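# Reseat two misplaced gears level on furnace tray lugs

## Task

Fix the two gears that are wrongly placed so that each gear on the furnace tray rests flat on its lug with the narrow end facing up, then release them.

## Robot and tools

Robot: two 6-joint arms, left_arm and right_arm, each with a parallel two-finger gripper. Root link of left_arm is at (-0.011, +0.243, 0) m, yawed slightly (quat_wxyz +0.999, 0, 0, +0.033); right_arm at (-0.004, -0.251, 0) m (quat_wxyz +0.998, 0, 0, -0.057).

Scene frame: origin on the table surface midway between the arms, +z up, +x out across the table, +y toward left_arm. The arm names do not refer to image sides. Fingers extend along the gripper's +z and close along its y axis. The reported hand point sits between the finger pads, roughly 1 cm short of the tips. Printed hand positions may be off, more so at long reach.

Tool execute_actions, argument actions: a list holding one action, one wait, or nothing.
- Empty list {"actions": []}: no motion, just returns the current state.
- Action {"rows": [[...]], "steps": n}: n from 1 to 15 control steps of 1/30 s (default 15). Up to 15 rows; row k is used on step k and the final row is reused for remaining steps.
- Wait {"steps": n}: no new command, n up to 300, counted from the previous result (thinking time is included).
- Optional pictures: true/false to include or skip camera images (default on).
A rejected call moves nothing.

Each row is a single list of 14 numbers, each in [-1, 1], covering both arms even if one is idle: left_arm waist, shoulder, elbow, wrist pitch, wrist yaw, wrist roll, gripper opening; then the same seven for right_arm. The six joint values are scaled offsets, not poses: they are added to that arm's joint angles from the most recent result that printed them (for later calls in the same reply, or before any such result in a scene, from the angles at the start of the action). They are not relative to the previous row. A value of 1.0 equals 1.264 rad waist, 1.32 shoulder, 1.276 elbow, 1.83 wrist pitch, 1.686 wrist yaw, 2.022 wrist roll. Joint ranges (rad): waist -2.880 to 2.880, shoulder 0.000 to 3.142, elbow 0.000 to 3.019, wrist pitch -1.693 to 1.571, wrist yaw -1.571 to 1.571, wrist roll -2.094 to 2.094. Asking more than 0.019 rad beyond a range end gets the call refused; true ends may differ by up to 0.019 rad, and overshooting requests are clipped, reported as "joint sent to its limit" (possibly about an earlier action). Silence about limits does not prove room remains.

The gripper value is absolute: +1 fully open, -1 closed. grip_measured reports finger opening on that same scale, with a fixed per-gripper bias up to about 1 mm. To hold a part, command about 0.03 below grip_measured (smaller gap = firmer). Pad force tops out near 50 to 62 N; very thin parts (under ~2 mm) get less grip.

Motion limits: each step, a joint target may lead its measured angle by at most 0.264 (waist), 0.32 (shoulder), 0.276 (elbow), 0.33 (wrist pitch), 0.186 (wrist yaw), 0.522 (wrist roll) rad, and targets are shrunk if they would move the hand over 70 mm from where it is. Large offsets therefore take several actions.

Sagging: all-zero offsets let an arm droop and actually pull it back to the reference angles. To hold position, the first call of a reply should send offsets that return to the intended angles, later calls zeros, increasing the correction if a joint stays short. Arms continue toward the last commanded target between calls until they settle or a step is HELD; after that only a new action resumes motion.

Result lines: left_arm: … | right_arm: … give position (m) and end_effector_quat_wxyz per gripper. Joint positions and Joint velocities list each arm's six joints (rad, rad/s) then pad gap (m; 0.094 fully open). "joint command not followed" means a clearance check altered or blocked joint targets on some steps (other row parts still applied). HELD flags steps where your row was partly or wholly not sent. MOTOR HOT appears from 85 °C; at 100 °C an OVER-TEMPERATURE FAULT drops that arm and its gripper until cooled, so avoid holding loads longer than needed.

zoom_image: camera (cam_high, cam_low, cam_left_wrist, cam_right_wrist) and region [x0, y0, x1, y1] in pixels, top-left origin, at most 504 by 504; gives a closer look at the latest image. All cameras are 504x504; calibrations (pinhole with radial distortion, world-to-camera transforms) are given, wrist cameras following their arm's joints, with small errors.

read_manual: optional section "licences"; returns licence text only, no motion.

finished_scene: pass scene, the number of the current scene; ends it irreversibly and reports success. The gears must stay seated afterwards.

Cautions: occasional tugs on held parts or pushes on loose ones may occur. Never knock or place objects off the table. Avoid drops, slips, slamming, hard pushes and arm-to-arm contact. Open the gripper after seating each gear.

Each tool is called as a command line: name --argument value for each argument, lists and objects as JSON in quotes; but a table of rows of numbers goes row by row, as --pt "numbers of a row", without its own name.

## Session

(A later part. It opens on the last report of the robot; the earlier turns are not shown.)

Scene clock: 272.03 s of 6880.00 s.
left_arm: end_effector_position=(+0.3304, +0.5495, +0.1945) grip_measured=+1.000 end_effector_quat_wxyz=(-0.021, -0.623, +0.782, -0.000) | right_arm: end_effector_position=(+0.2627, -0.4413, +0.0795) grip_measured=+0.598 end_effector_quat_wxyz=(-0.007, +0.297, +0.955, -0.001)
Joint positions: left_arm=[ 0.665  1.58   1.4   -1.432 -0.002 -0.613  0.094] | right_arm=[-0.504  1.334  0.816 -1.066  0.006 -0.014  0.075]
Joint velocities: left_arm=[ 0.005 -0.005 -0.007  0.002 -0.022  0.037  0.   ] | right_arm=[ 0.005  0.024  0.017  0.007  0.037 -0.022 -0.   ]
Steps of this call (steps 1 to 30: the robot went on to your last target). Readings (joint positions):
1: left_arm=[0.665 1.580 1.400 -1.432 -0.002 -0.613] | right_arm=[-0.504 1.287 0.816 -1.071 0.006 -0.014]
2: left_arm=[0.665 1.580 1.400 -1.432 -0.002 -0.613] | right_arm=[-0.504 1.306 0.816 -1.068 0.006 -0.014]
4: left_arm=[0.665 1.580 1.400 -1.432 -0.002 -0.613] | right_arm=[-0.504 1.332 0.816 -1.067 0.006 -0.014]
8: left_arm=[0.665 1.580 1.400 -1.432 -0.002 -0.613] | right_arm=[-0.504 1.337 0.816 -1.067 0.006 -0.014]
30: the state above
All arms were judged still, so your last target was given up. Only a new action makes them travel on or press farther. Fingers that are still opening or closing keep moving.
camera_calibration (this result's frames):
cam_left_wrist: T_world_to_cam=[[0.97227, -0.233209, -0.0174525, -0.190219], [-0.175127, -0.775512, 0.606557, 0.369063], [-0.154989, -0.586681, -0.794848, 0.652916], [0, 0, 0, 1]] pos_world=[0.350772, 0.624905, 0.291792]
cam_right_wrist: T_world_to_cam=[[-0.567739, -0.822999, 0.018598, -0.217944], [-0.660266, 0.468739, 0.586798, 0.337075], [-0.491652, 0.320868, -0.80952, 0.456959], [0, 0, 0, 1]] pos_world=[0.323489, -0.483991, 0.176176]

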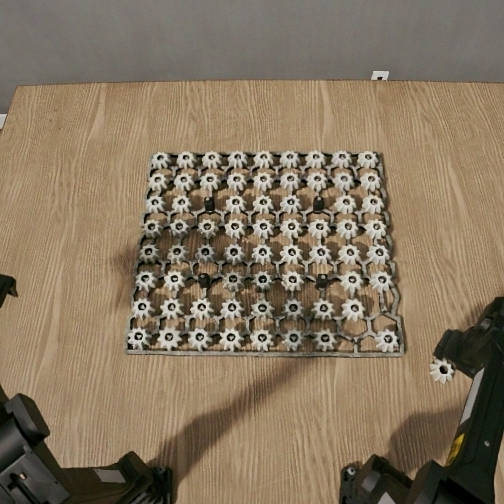

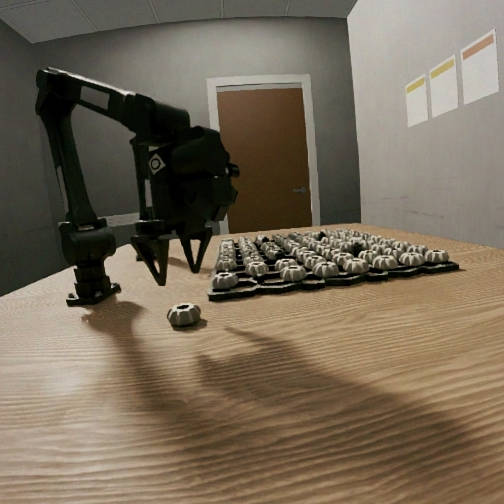

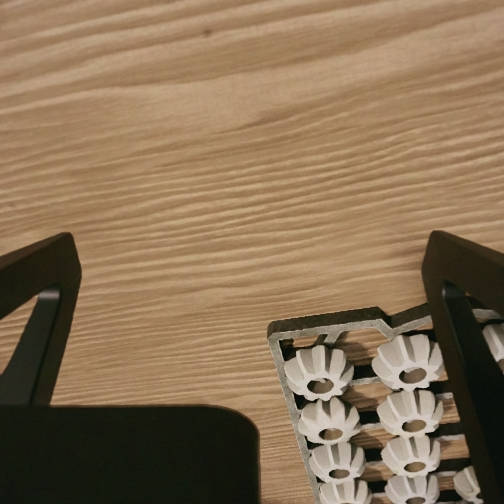

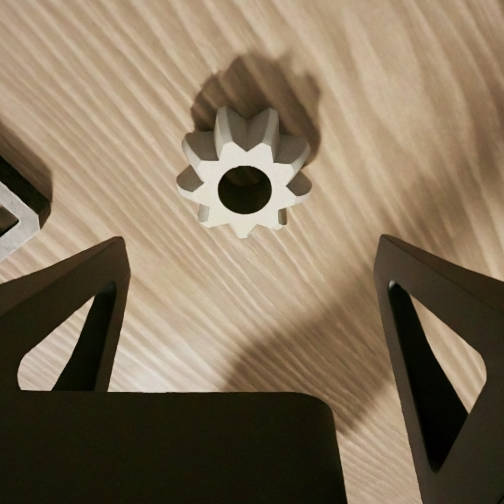

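execute_actions --actions '[]'

Scene clock: 285.23 s of 6880.00 s.
left_arm: end_effector_position=(+0.3304, +0.5495, +0.1945) grip_measured=+1.000 end_effector_quat_wxyz=(-0.021, -0.623, +0.782, -0.000) | right_arm: end_effector_position=(+0.2627, -0.4413, +0.0795) grip_measured=+0.598 end_effector_quat_wxyz=(-0.007, +0.297, +0.955, -0.001)
Joint positions: left_arm=[ 0.665  1.58   1.4   -1.432 -0.002 -0.613  0.094] | right_arm=[-0.504  1.334  0.816 -1.066  0.006 -0.014  0.075]
Joint velocities: left_arm=[-0.005 -0.005 -0.012 -0.007 -0.051 -0.007  0.   ] | right_arm=[-0.015 -0.005 -0.012 -0.017  0.022  0.051  0.001]
Steps of this call (steps 1 to 90: nothing new was sent; then 10.20 s passed at rest). Readings (joint positions):
1: left_arm=[0.665 1.580 1.400 -1.432 -0.002 -0.613] | right_arm=[-0.504 1.334 0.816 -1.066 0.006 -0.014]
2: left_arm=[0.665 1.580 1.400 -1.432 -0.002 -0.613] | right_arm=[-0.504 1.334 0.816 -1.066 0.006 -0.014]
4: left_arm=[0.665 1.580 1.400 -1.432 -0.002 -0.613] | right_arm=[-0.504 1.334 0.816 -1.066 0.006 -0.014]
8: left_arm=[0.665 1.580 1.400 -1.432 -0.002 -0.613] | right_arm=[-0.504 1.334 0.816 -1.066 0.006 -0.014]
90: the state above
camera_calibration (this result's frames):
cam_left_wrist: T_world_to_cam=[[0.97227, -0.233209, -0.0174525, -0.190219], [-0.175127, -0.775512, 0.606557, 0.369063], [-0.154989, -0.586681, -0.794848, 0.652916], [0, 0, 0, 1]] pos_world=[0.350772, 0.624905, 0.291792]
cam_right_wrist: T_world_to_cam=[[-0.567739, -0.822999, 0.018598, -0.217944], [-0.660266, 0.468739, 0.586798, 0.337075], [-0.491652, 0.320868, -0.80952, 0.456959], [0, 0, 0, 1]] pos_world=[0.323489, -0.483991, 0.176176]

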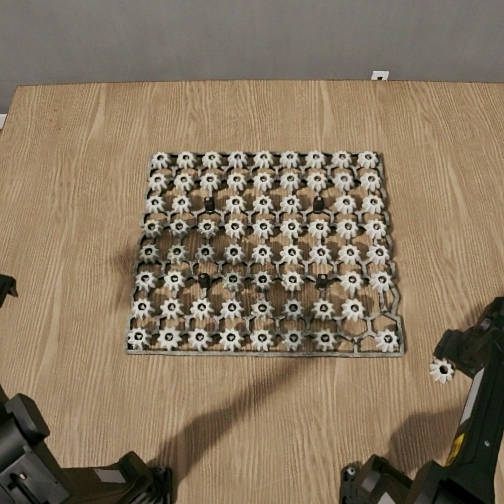

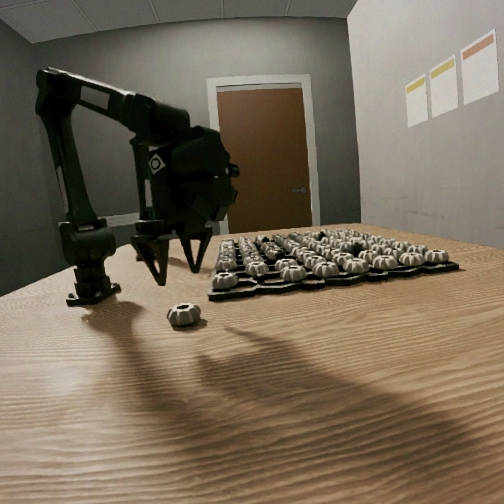

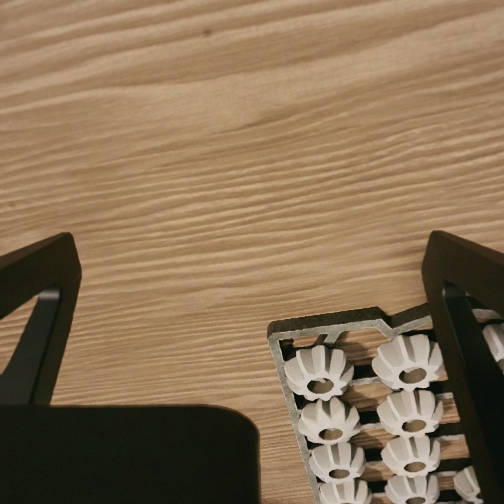

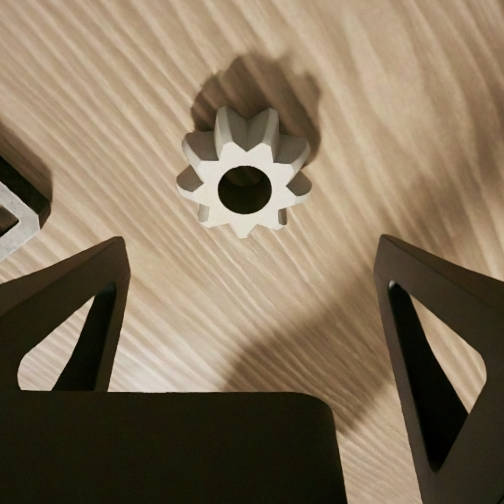

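execute_actions --actions '[{"rows":[[0,0,0,0,0,0,1,0,0.076,-0.075,0.11,0,0,0.6]]}]'

Scene clock: 290.87 s of 6880.00 s.
left_arm: end_effector_position=(+0.3304, +0.5495, +0.1945) grip_measured=+1.000 end_effector_quat_wxyz=(-0.021, -0.623, +0.782, -0.000) | right_arm: end_effector_position=(+0.2564, -0.4369, +0.0172) grip_measured=+0.598 end_effector_quat_wxyz=(-0.014, +0.297, +0.955, +0.002)
Joint positions: left_arm=[ 0.665  1.58   1.4   -1.432 -0.002 -0.613  0.094] | right_arm=[-0.504  1.439  0.719 -0.878  0.006 -0.014  0.075]
Joint velocities: left_arm=[-0.015  0.005 -0.017  0.007 -0.037 -0.022  0.   ] | right_arm=[-0.005 -0.044 -0.007 -0.002 -0.022 -0.007 -0.001]
Steps of this call (steps 1 to 90: nothing new was sent; then 2.13 s passed at rest; steps 91 to 105: all 15 steps of this action). Readings (joint positions):
91: left_arm=[0.665 1.580 1.400 -1.432 -0.002 -0.613] | right_arm=[-0.504 1.338 0.805 -1.033 0.006 -0.014]
92: left_arm=[0.665 1.580 1.400 -1.432 -0.002 -0.613] | right_arm=[-0.504 1.344 0.788 -0.970 0.006 -0.014]
94: left_arm=[0.665 1.580 1.400 -1.432 -0.002 -0.613] | right_arm=[-0.504 1.382 0.757 -0.904 0.006 -0.014]
98: left_arm=[0.665 1.580 1.400 -1.432 -0.002 -0.613] | right_arm=[-0.504 1.444 0.723 -0.883 0.006 -0.014]
105: the state above
camera_calibration (this result's frames):
cam_left_wrist: T_world_to_cam=[[0.97227, -0.233209, -0.0174525, -0.190219], [-0.175127, -0.775512, 0.606557, 0.369063], [-0.154989, -0.586681, -0.794848, 0.652916], [0, 0, 0, 1]] pos_world=[0.350772, 0.624905, 0.291792]
cam_right_wrist: T_world_to_cam=[[-0.567537, -0.823142, 0.0184191, -0.216795], [-0.653818, 0.464164, 0.597557, 0.36365], [-0.500423, 0.327093, -0.801615, 0.406872], [0, 0, 0, 1]] pos_world=[0.318331, -0.480331, 0.112846]

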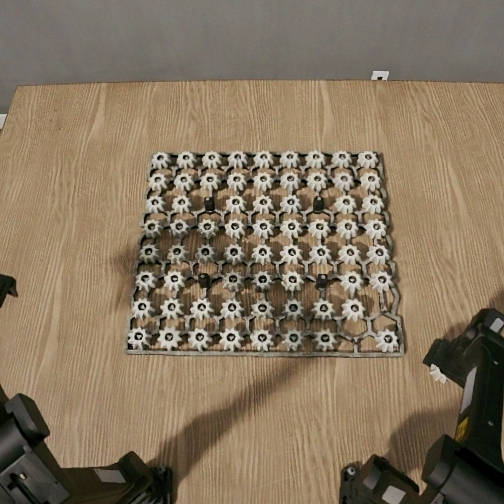

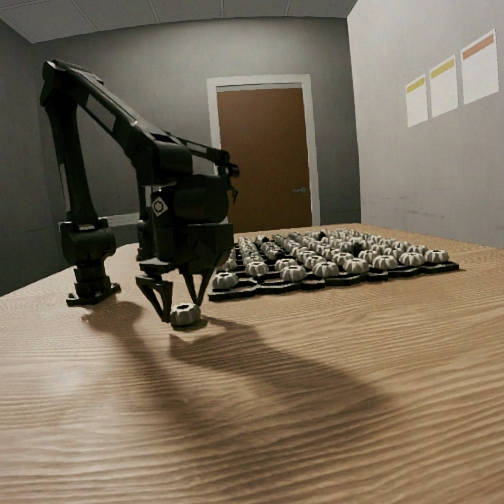

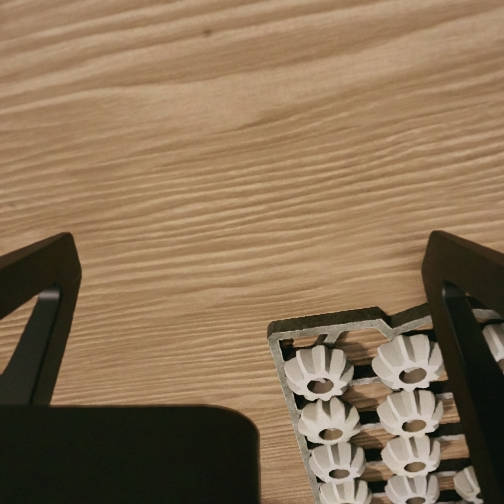

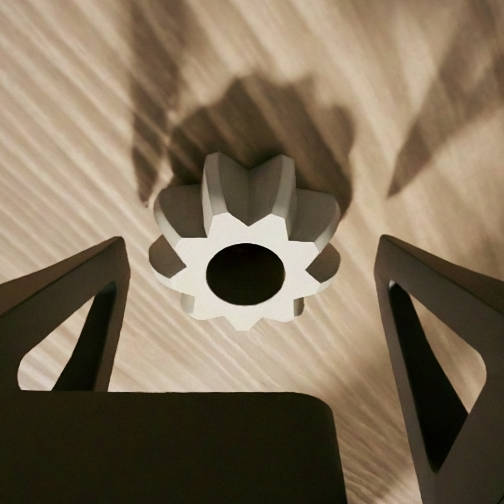

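execute_actions --actions '[{"rows":[[0,0,0,0,0,0,1,0,0,0,0.018,0,0,0.6],[0,0,0,0,0,0,1,0,0,0,0.018,0,0,0.6],[0,0,0,0,0,0,1,0,0,0,0.018,0,0,0.6],[0,0,0,0,0,0,1,0,0,0,0.018,0,0,0.6],[0,0,0,0,0,0,1,0,0,0,0.018,0,0,0.165]]}]'

Scene clock: 296.03 s of 6880.00 s.
left_arm: end_effector_position=(+0.3304, +0.5495, +0.1945) grip_measured=+1.000 end_effector_quat_wxyz=(-0.021, -0.623, +0.782, -0.000) | right_arm: end_effector_position=(+0.2607, -0.4395, +0.0174) grip_measured=+0.168 end_effector_quat_wxyz=(-0.004, +0.297, +0.955, -0.001)
Joint positions: left_arm=[ 0.665  1.58   1.4   -1.432 -0.002 -0.613  0.094] | right_arm=[-0.503  1.438  0.719 -0.858  0.004 -0.014  0.055]
Joint velocities: left_arm=[-0.005 -0.005 -0.002 -0.012  0.007 -0.081  0.   ] | right_arm=[-0.005  0.005  0.002 -0.002  0.051  0.007  0.001]
Steps of this call (steps 1 to 15: the robot went on to your last target; steps 16 to 90: nothing new was sent; then 1.67 s passed at rest; steps 91 to 105: all 15 steps of this action). Readings (joint positions):
91: left_arm=[0.665 1.580 1.400 -1.432 -0.002 -0.613] | right_arm=[-0.504 1.438 0.719 -0.875 0.006 -0.014]
92: left_arm=[0.665 1.580 1.400 -1.432 -0.002 -0.613] | right_arm=[-0.504 1.438 0.719 -0.869 0.006 -0.014]
94: left_arm=[0.665 1.580 1.400 -1.432 -0.002 -0.613] | right_arm=[-0.504 1.438 0.719 -0.861 0.006 -0.014]
98: left_arm=[0.665 1.580 1.400 -1.432 -0.002 -0.613] | right_arm=[-0.503 1.438 0.719 -0.858 0.004 -0.014]
105: the state above
camera_calibration (this result's frames):
cam_left_wrist: T_world_to_cam=[[0.97227, -0.233209, -0.0174525, -0.190219], [-0.175127, -0.775512, 0.606557, 0.369063], [-0.154989, -0.586681, -0.794848, 0.652916], [0, 0, 0, 1]] pos_world=[0.350772, 0.624905, 0.291792]
cam_right_wrist: T_world_to_cam=[[-0.567558, -0.823146, 0.0175546, -0.216528], [-0.664459, 0.470526, 0.580603, 0.373377], [-0.486181, 0.317862, -0.813998, 0.402523], [0, 0, 0, 1]] pos_world=[0.3209, -0.481864, 0.11467]

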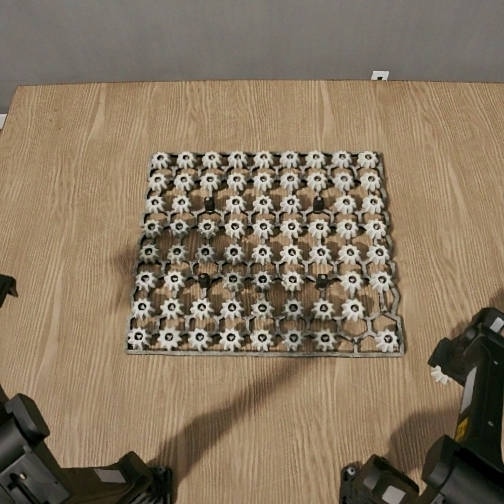

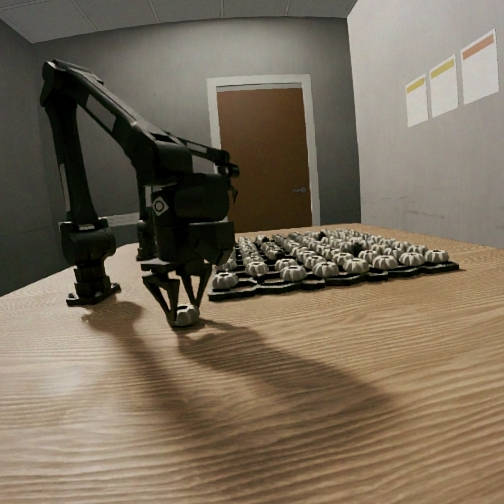

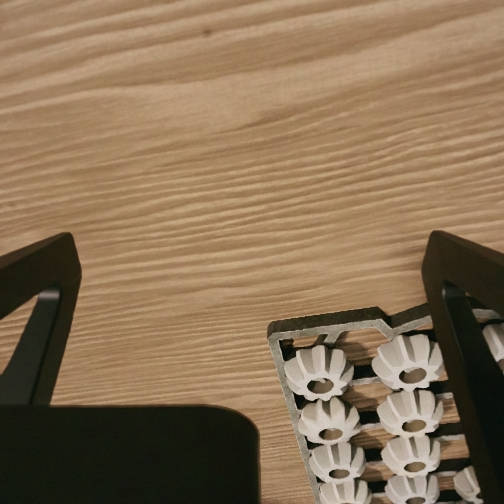

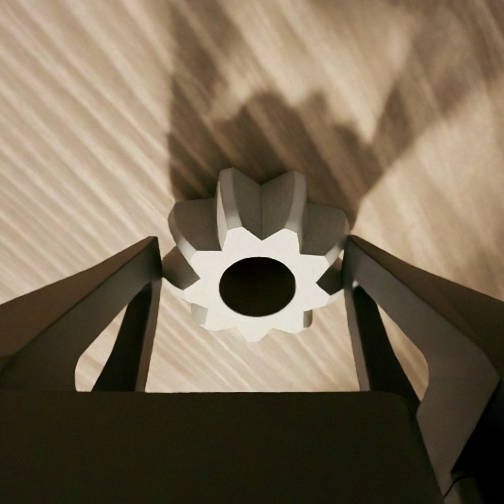

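Barely touching; tighten.

execute_actions --actions '[{"rows":[[0,0,0,0,0,0,1,0,0,0,0,0,0,0.08]],"steps":12}]' --pictures false

Scene clock: 298.27 s of 6880.00 s.
left_arm: end_effector_position=(+0.3304, +0.5495, +0.1945) grip_measured=+1.000 end_effector_quat_wxyz=(-0.021, -0.623, +0.782, -0.000) | right_arm: end_effector_position=(+0.2617, -0.4403, +0.0195) grip_measured=+0.082 end_effector_quat_wxyz=(+0.000, +0.297, +0.955, -0.002)
Joint positions: left_arm=[ 0.665  1.58   1.4   -1.432 -0.002 -0.613  0.094] | right_arm=[-0.503  1.432  0.72  -0.857  0.004 -0.013  0.051]
Joint velocities: left_arm=[ 0.005  0.015 -0.012 -0.002 -0.037  0.066  0.   ] | right_arm=[-0.015  0.005  0.022 -0.017  0.007  0.022 -0.001]
Steps of this call (steps 1 to 15: the robot went on to your last target; steps 16 to 55: nothing new was sent; steps 56 to 67: all 12 steps of this action). Readings (joint positions):
56: left_arm=[0.665 1.580 1.400 -1.432 -0.002 -0.613] | right_arm=[-0.503 1.438 0.719 -0.858 0.005 -0.014]
57: left_arm=[0.665 1.580 1.400 -1.432 -0.002 -0.613] | right_arm=[-0.503 1.435 0.720 -0.857 0.004 -0.013]
59: left_arm=[0.665 1.580 1.400 -1.432 -0.002 -0.613] | right_arm=[-0.503 1.432 0.720 -0.857 0.004 -0.013]
63: left_arm=[0.665 1.580 1.400 -1.432 -0.002 -0.613] | right_arm=[-0.503 1.432 0.720 -0.857 0.004 -0.013]
67: the state above

execute_actions --actions '[{"rows":[[0,0,0,0,0,0,1,0,0,0,0,0,0,0.0]],"steps":12}]'

Scene clock: 300.47 s of 6880.00 s.
left_arm: end_effector_position=(+0.3304, +0.5495, +0.1945) grip_measured=+1.000 end_effector_quat_wxyz=(-0.021, -0.623, +0.782, -0.000) | right_arm: end_effector_position=(+0.2626, -0.4409, +0.0225) grip_measured=+0.003 end_effector_quat_wxyz=(+0.005, +0.297, +0.955, -0.004)
Joint positions: left_arm=[ 0.665  1.58   1.4   -1.432 -0.002 -0.613  0.094] | right_arm=[-0.503  1.422  0.72  -0.857  0.004 -0.013  0.047]
Joint velocities: left_arm=[-0.005 -0.015 -0.022  0.017 -0.051  0.095  0.   ] | right_arm=[-0.005 -0.005 -0.012 -0.027  0.037 -0.007 -0.001]
Steps of this call (steps 1 to 15: the robot went on to your last target; steps 16 to 54: nothing new was sent; steps 55 to 66: all 12 steps of this action). Readings (joint positions):
55: left_arm=[0.665 1.580 1.400 -1.432 -0.002 -0.613] | right_arm=[-0.503 1.432 0.720 -0.857 0.004 -0.013]
56: left_arm=[0.665 1.580 1.400 -1.432 -0.002 -0.613] | right_arm=[-0.503 1.431 0.720 -0.857 0.004 -0.013]
58: left_arm=[0.665 1.580 1.400 -1.432 -0.002 -0.613] | right_arm=[-0.503 1.425 0.720 -0.857 0.004 -0.013]
62: left_arm=[0.665 1.580 1.400 -1.432 -0.002 -0.613] | right_arm=[-0.503 1.422 0.720 -0.857 0.004 -0.013]
66: the state above
camera_calibration (this result's frames):
cam_left_wrist: T_world_to_cam=[[0.97227, -0.233209, -0.0174525, -0.190219], [-0.175127, -0.775512, 0.606557, 0.369063], [-0.154989, -0.586681, -0.794848, 0.652916], [0, 0, 0, 1]] pos_world=[0.350772, 0.624905, 0.291792]
cam_right_wrist: T_world_to_cam=[[-0.568125, -0.82275, 0.0177779, -0.21633], [-0.672488, 0.476601, 0.566226, 0.377433], [-0.474335, 0.309732, -0.824058, 0.401557], [0, 0, 0, 1]] pos_world=[0.321389, -0.482245, 0.12104]

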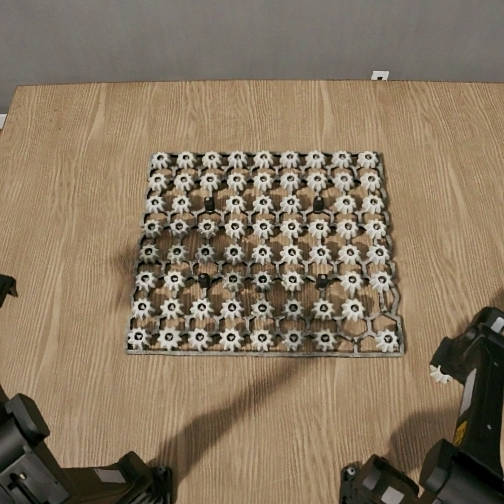

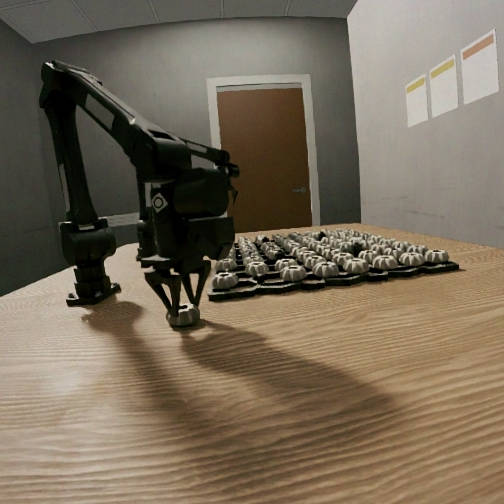

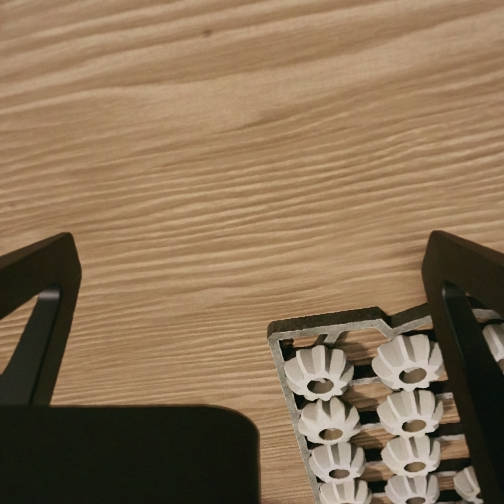

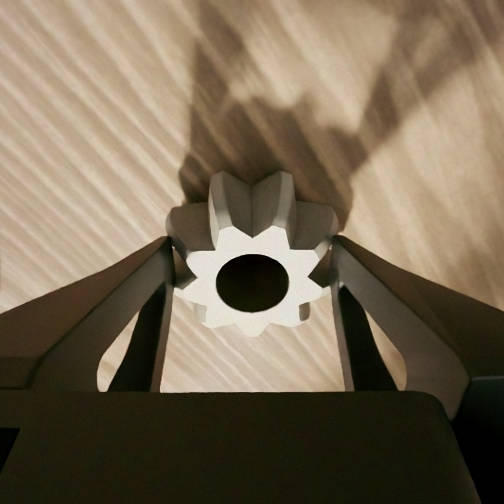

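Camming up. Reopen and go lower.

execute_actions --actions '[{"rows":[[0,0,0,0,0,0,1,0,0,0,0,0,0,0.35],[0,0,0,0,0,0,1,0,0,0,0,0,0,0.35],[0,0,0,0,0,0,1,0,0,0,0,0,0,0.35],[0,0,0,0,0,0,1,0,0,0,0,0,0,0.35],[0,0,0,0,0,0,1,0,0.025,0,0.015,0,0,0.35],[0,0,0,0,0,0,1,0,0.025,0,0.015,0,0,0.35],[0,0,0,0,0,0,1,0,0.025,0,0.015,0,0,0.35],[0,0,0,0,0,0,1,0,0.025,0,0.015,0,0,0.35],[0,0,0,0,0,0,1,0,0.025,0,0.015,0,0,0.35],[0,0,0,0,0,0,1,0,0.025,0,0.015,0,0,0.35],[0,0,0,0,0,0,1,0,0.025,0,0.015,0,0,0.1]]}]'

Scene clock: 307.87 s of 6880.00 s.
left_arm: end_effector_position=(+0.3304, +0.5495, +0.1945) grip_measured=+1.000 end_effector_quat_wxyz=(-0.021, -0.623, +0.782, -0.000) | right_arm: end_effector_position=(+0.2635, -0.4415, +0.0160) grip_measured=+0.104 end_effector_quat_wxyz=(+0.001, +0.297, +0.955, -0.003)
Joint positions: left_arm=[ 0.665  1.58   1.4   -1.432 -0.002 -0.613  0.094] | right_arm=[-0.503  1.443  0.72  -0.843  0.004 -0.013  0.052]
Joint velocities: left_arm=[-0.005 -0.005 -0.002  0.017  0.051  0.051  0.   ] | right_arm=[-0.015 -0.005 -0.007 -0.007 -0.051 -0.081 -0.001]
Steps of this call (steps 1 to 15: the robot went on to your last target; steps 16 to 90: nothing new was sent; then 3.90 s passed at rest; steps 91 to 105: all 15 steps of this action). Readings (joint positions):
91: left_arm=[0.665 1.580 1.400 -1.432 -0.002 -0.613] | right_arm=[-0.503 1.422 0.720 -0.857 0.004 -0.013]
92: left_arm=[0.665 1.580 1.400 -1.432 -0.002 -0.613] | right_arm=[-0.503 1.422 0.720 -0.857 0.004 -0.013]
94: left_arm=[0.665 1.580 1.400 -1.432 -0.002 -0.613] | right_arm=[-0.503 1.422 0.720 -0.857 0.004 -0.013]
98: left_arm=[0.665 1.580 1.400 -1.432 -0.002 -0.613] | right_arm=[-0.503 1.433 0.720 -0.845 0.004 -0.013]
105: the state above
camera_calibration (this result's frames):
cam_left_wrist: T_world_to_cam=[[0.97227, -0.233209, -0.0174525, -0.190219], [-0.175127, -0.775512, 0.606557, 0.369063], [-0.154989, -0.586681, -0.794848, 0.652916], [0, 0, 0, 1]] pos_world=[0.350772, 0.624905, 0.291792]
cam_right_wrist: T_world_to_cam=[[-0.56802, -0.822824, 0.0176873, -0.216287], [-0.669122, 0.474215, 0.572185, 0.379984], [-0.479195, 0.313178, -0.819934, 0.399548], [0, 0, 0, 1]] pos_world=[0.322862, -0.483289, 0.114007]

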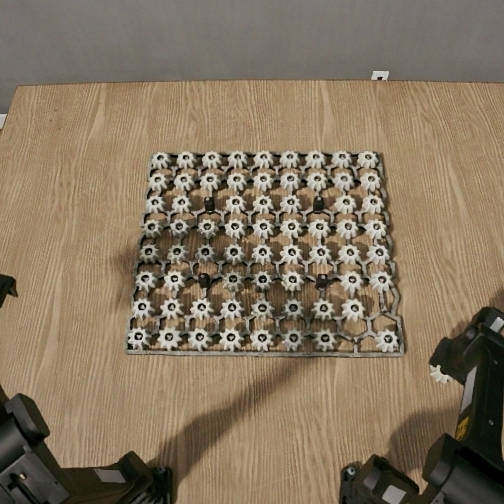

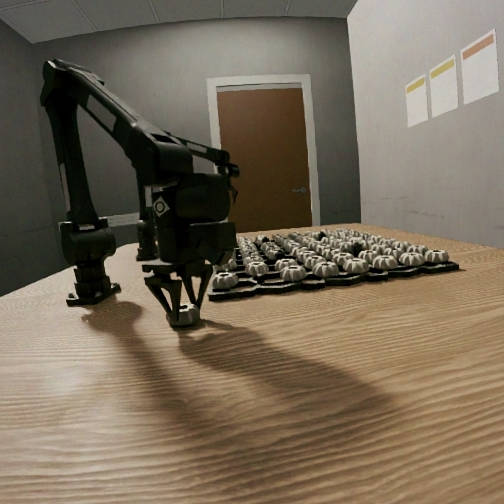

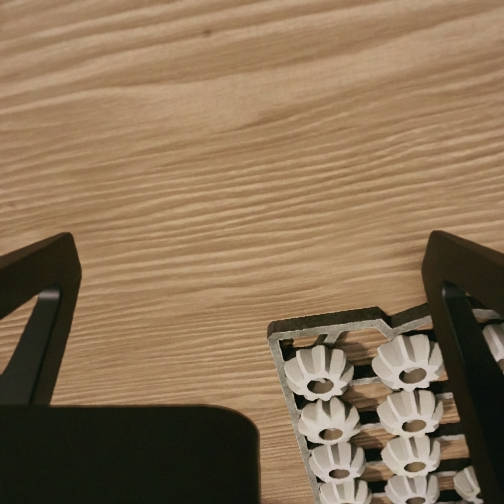

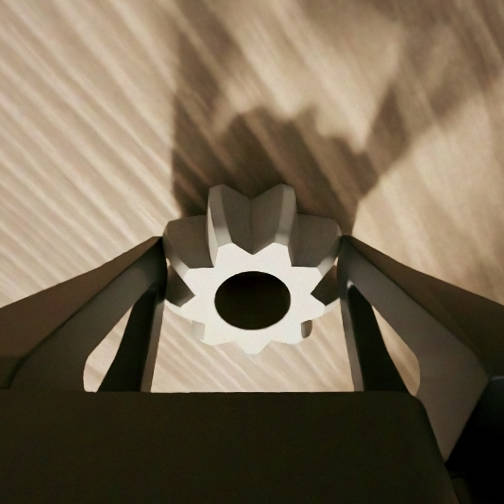

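execute_actions --actions '[{"rows":[[0,0,0,0,0,0,1,0,0.02,0,0,0,0,-0.05]]}]' --pictures false

Scene clock: 310.63 s of 6880.00 s.
left_arm: end_effector_position=(+0.3304, +0.5495, +0.1945) grip_measured=+1.000 end_effector_quat_wxyz=(-0.021, -0.623, +0.782, -0.000) | right_arm: end_effector_position=(+0.2633, -0.4415, +0.0158) grip_measured=+0.043 end_effector_quat_wxyz=(+0.001, +0.297, +0.955, -0.003)
Joint positions: left_arm=[ 0.665  1.58   1.4   -1.432 -0.002 -0.613  0.094] | right_arm=[-0.503  1.444  0.72  -0.843  0.005 -0.013  0.049]
Joint velocities: left_arm=[-0.005 -0.015 -0.007 -0.002 -0.066  0.007  0.   ] | right_arm=[ 0.005 -0.015 -0.002 -0.017  0.022 -0.022 -0.001]
Steps of this call (steps 1 to 15: the robot went on to your last target; steps 16 to 68: nothing new was sent; steps 69 to 83: all 15 steps of this action). Readings (joint positions):
69: left_arm=[0.665 1.580 1.400 -1.432 -0.002 -0.613] | right_arm=[-0.503 1.444 0.720 -0.843 0.005 -0.013]
70: left_arm=[0.665 1.580 1.400 -1.432 -0.002 -0.613] | right_arm=[-0.503 1.444 0.720 -0.843 0.005 -0.013]
72: left_arm=[0.665 1.580 1.400 -1.432 -0.002 -0.613] | right_arm=[-0.503 1.444 0.720 -0.843 0.005 -0.013]
76: left_arm=[0.665 1.580 1.400 -1.432 -0.002 -0.613] | right_arm=[-0.503 1.444 0.720 -0.843 0.005 -0.013]
83: the state above

execute_actions --actions '[{"rows":[[0,0,0,0,0,0,1,0,-0.12,0.03,-0.11,0,0,0.005]]}]'

Scene clock: 313.00 s of 6880.00 s.
left_arm: end_effector_position=(+0.3304, +0.5495, +0.1945) grip_measured=+1.000 end_effector_quat_wxyz=(-0.021, -0.623, +0.782, -0.000) | right_arm: end_effector_position=(+0.2408, -0.4255, +0.0681) grip_measured=+0.007 end_effector_quat_wxyz=(-0.005, +0.297, +0.955, -0.001)
Joint positions: left_arm=[ 0.665  1.58   1.4   -1.432 -0.002 -0.613  0.094] | right_arm=[-0.503  1.275  0.728 -1.033  0.005 -0.013  0.047]
Joint velocities: left_arm=[ 0.005 -0.015 -0.012  0.022  0.007  0.022  0.   ] | right_arm=[-0.005  0.063  0.002 -0.002 -0.022 -0.066 -0.   ]
Steps of this call (steps 1 to 15: the robot went on to your last target; steps 16 to 56: nothing new was sent; steps 57 to 71: all 15 steps of this action). Readings (joint positions):
57: left_arm=[0.665 1.580 1.400 -1.432 -0.002 -0.613] | right_arm=[-0.503 1.434 0.724 -0.870 0.005 -0.013]
58: left_arm=[0.665 1.580 1.400 -1.432 -0.002 -0.613] | right_arm=[-0.503 1.412 0.726 -0.925 0.005 -0.013]
60: left_arm=[0.665 1.580 1.400 -1.432 -0.002 -0.613] | right_arm=[-0.503 1.341 0.726 -1.000 0.005 -0.013]
64: left_arm=[0.665 1.580 1.400 -1.432 -0.002 -0.613] | right_arm=[-0.503 1.249 0.728 -1.029 0.005 -0.013]
71: the state above
camera_calibration (this result's frames):
cam_left_wrist: T_world_to_cam=[[0.97227, -0.233209, -0.0174525, -0.190219], [-0.175127, -0.775512, 0.606557, 0.369063], [-0.154989, -0.586681, -0.794848, 0.652916], [0, 0, 0, 1]] pos_world=[0.350772, 0.624905, 0.291792]
cam_right_wrist: T_world_to_cam=[[-0.567828, -0.822953, 0.0179043, -0.217039], [-0.662885, 0.470062, 0.582774, 0.323402], [-0.488011, 0.319046, -0.812437, 0.430418], [0, 0, 0, 1]] pos_world=[0.301186, -0.467955, 0.165103]

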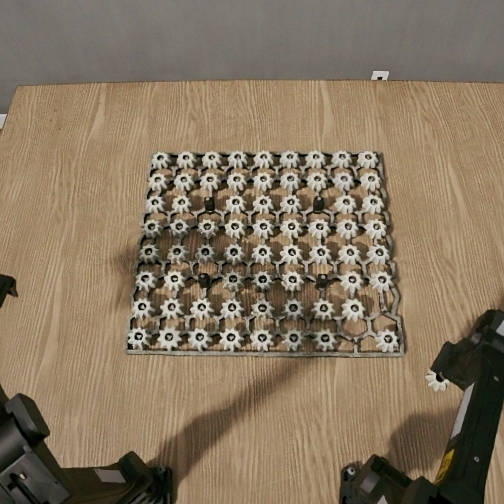

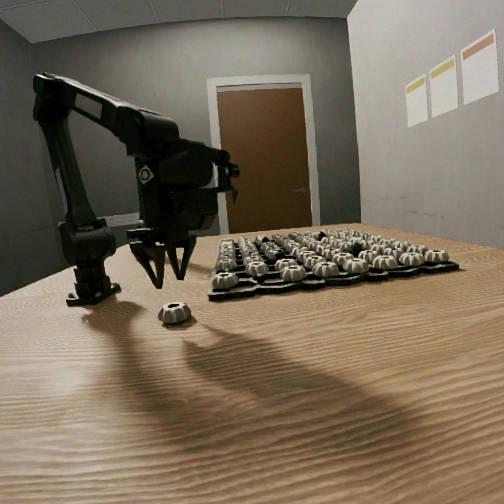

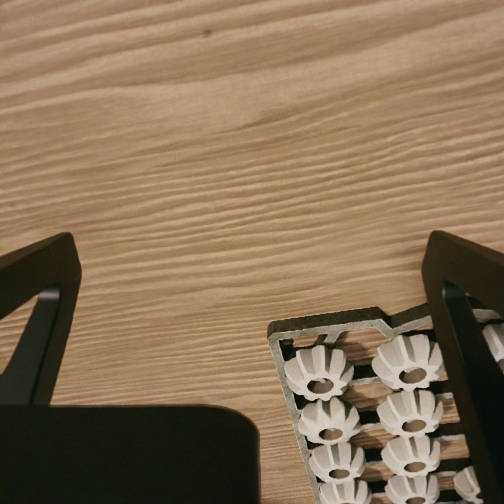

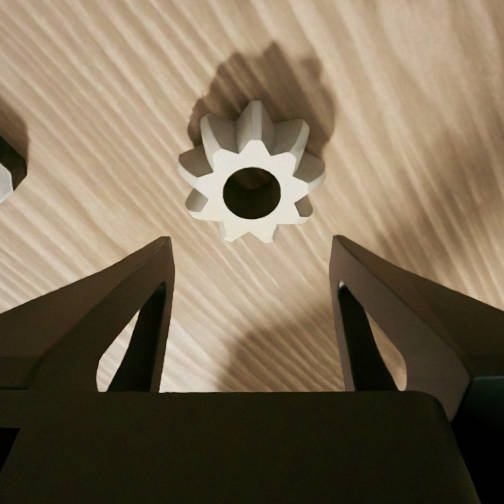

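execute_actions --actions '[{"rows":[[0,0,0,0,0,0,1,-0.007,0.03,-0.07,0.06,0,0,0.55],[0,0,0,0,0,0,1,-0.007,0.03,-0.07,0.06,0,0,0.55],[0,0,0,0,0,0,1,-0.007,0.03,-0.07,0.06,0,0,0.55],[0,0,0,0,0,0,1,-0.007,0.03,-0.07,0.06,0,0,0.55],[0,0,0,0,0,0,1,-0.007,0.03,-0.07,0.06,0,0,0.55],[0,0,0,0,0,0,1,-0.007,0.03,-0.07,0.06,0,0,0.55],[0,0,0,0,0,0,1,-0.007,0.07,-0.065,0.09,0,0,0.55],[0,0,0,0,0,0,1,-0.007,0.07,-0.065,0.09,0,0,0.55],[0,0,0,0,0,0,1,-0.007,0.1,-0.062,0.113,0,0,0.55]]}]'

Scene clock: 324.17 s of 6880.00 s.
left_arm: end_effector_position=(+0.3304, +0.5495, +0.1945) grip_measured=+1.000 end_effector_quat_wxyz=(-0.021, -0.623, +0.782, -0.000) | right_arm: end_effector_position=(+0.2349, -0.4214, +0.0037) grip_measured=+0.549 end_effector_quat_wxyz=(-0.019, +0.297, +0.955, +0.004)
Joint positions: left_arm=[ 0.665  1.58   1.4   -1.432 -0.002 -0.613  0.094] | right_arm=[-0.504  1.411  0.641 -0.84   0.005 -0.013  0.073]
Joint velocities: left_arm=[-0.024 -0.015  0.012 -0.002 -0.081 -0.007  0.   ] | right_arm=[-0.005 -0.005 -0.007  0.037  0.022 -0.007  0.   ]
Steps of this call (steps 1 to 15: the robot went on to your last target; steps 16 to 90: nothing new was sent; then 7.67 s passed at rest; steps 91 to 105: all 15 steps of this action). Readings (joint positions):
91: left_arm=[0.665 1.580 1.400 -1.432 -0.002 -0.613] | right_arm=[-0.503 1.278 0.719 -1.013 0.005 -0.013]
92: left_arm=[0.665 1.580 1.400 -1.432 -0.002 -0.613] | right_arm=[-0.503 1.278 0.703 -0.979 0.005 -0.013]
94: left_arm=[0.665 1.580 1.400 -1.432 -0.002 -0.613] | right_arm=[-0.504 1.289 0.670 -0.947 0.005 -0.013]
98: left_arm=[0.665 1.580 1.400 -1.432 -0.002 -0.613] | right_arm=[-0.504 1.323 0.641 -0.918 0.005 -0.013]
105: the state above
camera_calibration (this result's frames):
cam_left_wrist: T_world_to_cam=[[0.97227, -0.233209, -0.0174525, -0.190219], [-0.175127, -0.775512, 0.606557, 0.369063], [-0.154989, -0.586681, -0.794848, 0.652916], [0, 0, 0, 1]] pos_world=[0.350772, 0.624905, 0.291792]
cam_right_wrist: T_world_to_cam=[[-0.567701, -0.823049, 0.0175055, -0.215975], [-0.647895, 0.459805, 0.607299, 0.347152], [-0.507886, 0.333422, -0.794281, 0.384602], [0, 0, 0, 1]] pos_world=[0.297642, -0.465615, 0.0984382]

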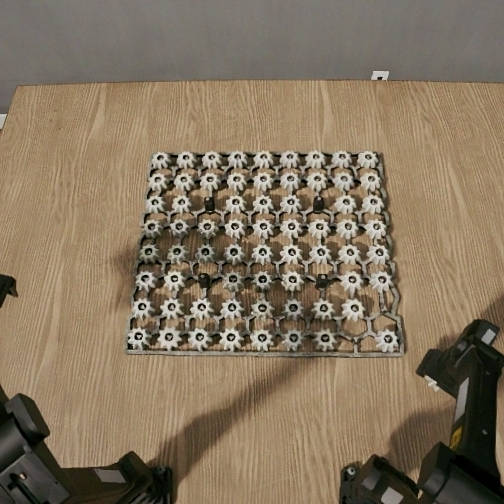

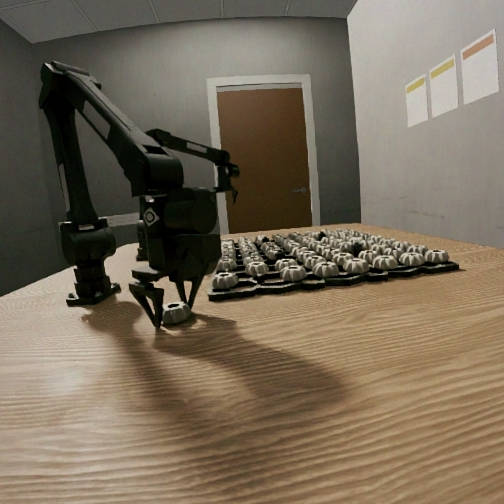

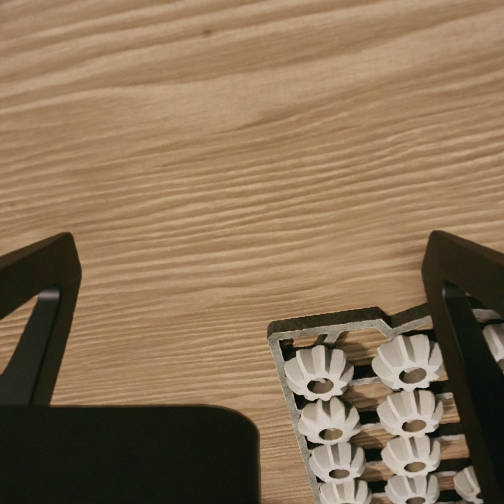

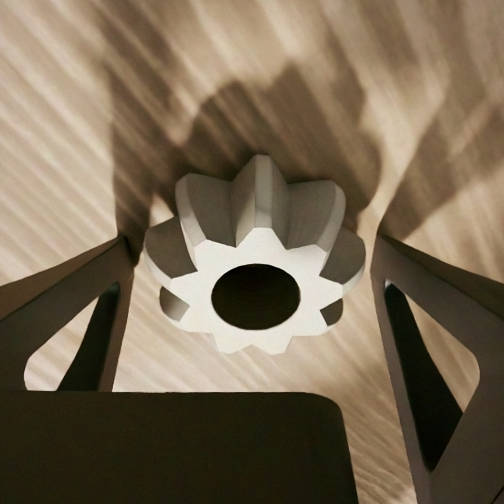

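execute_actions --actions '[{"rows":[[0,0,0,0,0,0,1,0,0,0,0.02,0,0,0.55],[0,0,0,0,0,0,1,0,0,0,0.02,0,0,0.55],[0,0,0,0,0,0,1,0,0,0,0.02,0,0,0.55],[0,0,0,0,0,0,1,0,0,0,0.02,0,0,0.55],[0,0,0,0,0,0,1,0,0,0,0.02,0,0,0.1]]}]'

Scene clock: 329.17 s of 6880.00 s.
left_arm: end_effector_position=(+0.3304, +0.5495, +0.1945) grip_measured=+1.000 end_effector_quat_wxyz=(-0.021, -0.623, +0.782, -0.000) | right_arm: end_effector_position=(+0.2398, -0.4251, +0.0037) grip_measured=+0.204 end_effector_quat_wxyz=(-0.008, +0.297, +0.955, -0.000)
Joint positions: left_arm=[ 0.665  1.58   1.4   -1.432 -0.002 -0.613  0.094] | right_arm=[-0.504  1.41   0.641 -0.816  0.006 -0.013  0.057]
Joint velocities: left_arm=[-0.015 -0.015  0.002  0.002  0.037  0.051  0.   ] | right_arm=[-0.005 -0.005  0.002 -0.012 -0.066 -0.037 -0.   ]
Steps of this call (steps 1 to 15: the robot went on to your last target; steps 16 to 90: nothing new was sent; then 1.50 s passed at rest; steps 91 to 105: all 15 steps of this action). Readings (joint positions):
91: left_arm=[0.665 1.580 1.400 -1.432 -0.002 -0.613] | right_arm=[-0.504 1.410 0.641 -0.835 0.005 -0.013]
92: left_arm=[0.665 1.580 1.400 -1.432 -0.002 -0.613] | right_arm=[-0.504 1.410 0.641 -0.829 0.005 -0.013]
94: left_arm=[0.665 1.580 1.400 -1.432 -0.002 -0.613] | right_arm=[-0.504 1.410 0.641 -0.819 0.005 -0.013]
98: left_arm=[0.665 1.580 1.400 -1.432 -0.002 -0.613] | right_arm=[-0.504 1.410 0.641 -0.816 0.006 -0.013]
105: the state above
camera_calibration (this result's frames):
cam_left_wrist: T_world_to_cam=[[0.97227, -0.233209, -0.0174525, -0.190219], [-0.175127, -0.775512, 0.606557, 0.369063], [-0.154989, -0.586681, -0.794848, 0.652916], [0, 0, 0, 1]] pos_world=[0.350772, 0.624905, 0.291792]
cam_right_wrist: T_world_to_cam=[[-0.568047, -0.822786, 0.0185984, -0.215998], [-0.659904, 0.468865, 0.587105, 0.358775], [-0.491782, 0.32123, -0.809297, 0.37935], [0, 0, 0, 1]] pos_world=[0.300617, -0.467796, 0.100385]

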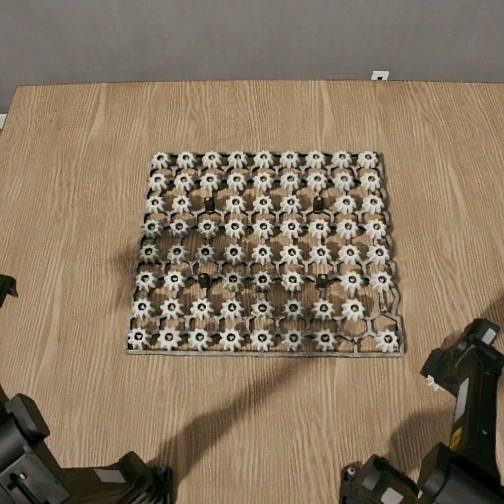

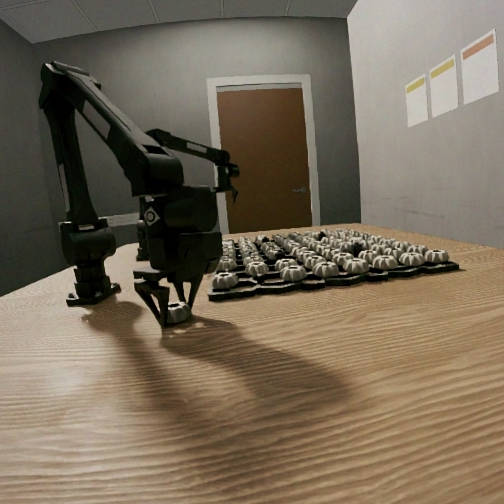

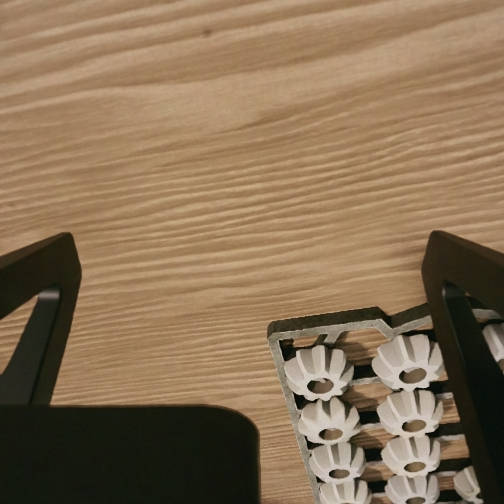

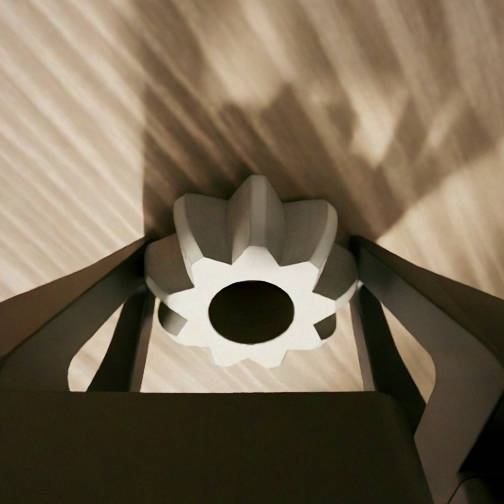

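execute_actions --actions '[{"rows":[[0,0,0,0,0,0,1,0,-0.06,0.03,-0.06,0,0,0.15],[0,0,0,0,0,0,1,0,-0.06,0.03,-0.06,0,0,0.15],[0,0,0,0,0,0,1,0,-0.06,0.03,-0.06,0,0,0.15],[0,0,0,0,0,0,1,0,-0.06,0.03,-0.06,0,0,0.15],[0,0,0,0,0,0,1,0,-0.08,0.11,-0.14,0,0,0.15]]}]'

Scene clock: 334.13 s of 6880.00 s.
left_arm: end_effector_position=(+0.3304, +0.5495, +0.1945) grip_measured=+1.000 end_effector_quat_wxyz=(-0.021, -0.623, +0.782, -0.000) | right_arm: end_effector_position=(+0.2382, -0.4240, +0.0636) grip_measured=+0.204 end_effector_quat_wxyz=(-0.025, +0.297, +0.954, +0.005)
Joint positions: left_arm=[ 0.665  1.58   1.4   -1.432 -0.002 -0.613  0.094] | right_arm=[-0.504  1.304  0.739 -1.057  0.006 -0.013  0.057]
Joint velocities: left_arm=[-0.005 -0.015  0.002 -0.032 -0.037 -0.007  0.   ] | right_arm=[-0.015 -0.015 -0.002 -0.09   0.037 -0.022 -0.   ]
Steps of this call (steps 1 to 15: the robot went on to your last target; steps 16 to 90: nothing new was sent; then 1.47 s passed at rest; steps 91 to 105: all 15 steps of this action). Readings (joint positions):
91: left_arm=[0.665 1.580 1.400 -1.432 -0.002 -0.613] | right_arm=[-0.504 1.407 0.642 -0.830 0.006 -0.013]
92: left_arm=[0.665 1.580 1.400 -1.432 -0.002 -0.613] | right_arm=[-0.504 1.397 0.643 -0.858 0.006 -0.013]
94: left_arm=[0.665 1.580 1.400 -1.432 -0.002 -0.613] | right_arm=[-0.504 1.369 0.643 -0.900 0.006 -0.013]
98: left_arm=[0.665 1.580 1.400 -1.432 -0.002 -0.613] | right_arm=[-0.504 1.323 0.699 -1.039 0.006 -0.013]
105: the state above
camera_calibration (this result's frames):
cam_left_wrist: T_world_to_cam=[[0.97227, -0.233209, -0.0174525, -0.190219], [-0.175127, -0.775512, 0.606557, 0.369063], [-0.154989, -0.586681, -0.794848, 0.652916], [0, 0, 0, 1]] pos_world=[0.350772, 0.624905, 0.291792]
cam_right_wrist: T_world_to_cam=[[-0.567487, -0.823183, 0.0181032, -0.217358], [-0.641547, 0.455838, 0.616951, 0.310307], [-0.516116, 0.338498, -0.786793, 0.43839], [0, 0, 0, 1]] pos_world=[0.301989, -0.468769, 0.157413]

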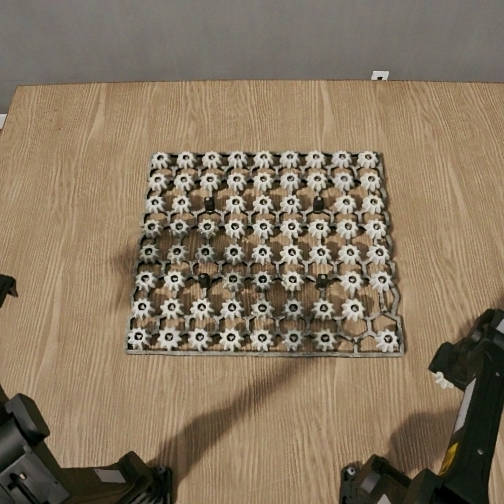

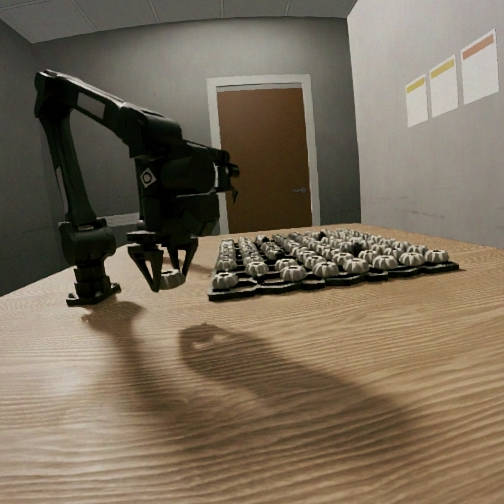

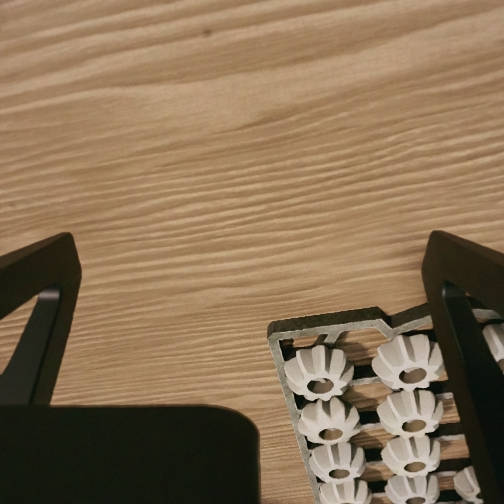

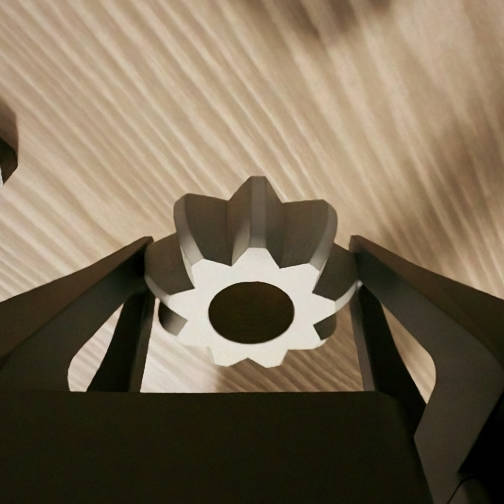

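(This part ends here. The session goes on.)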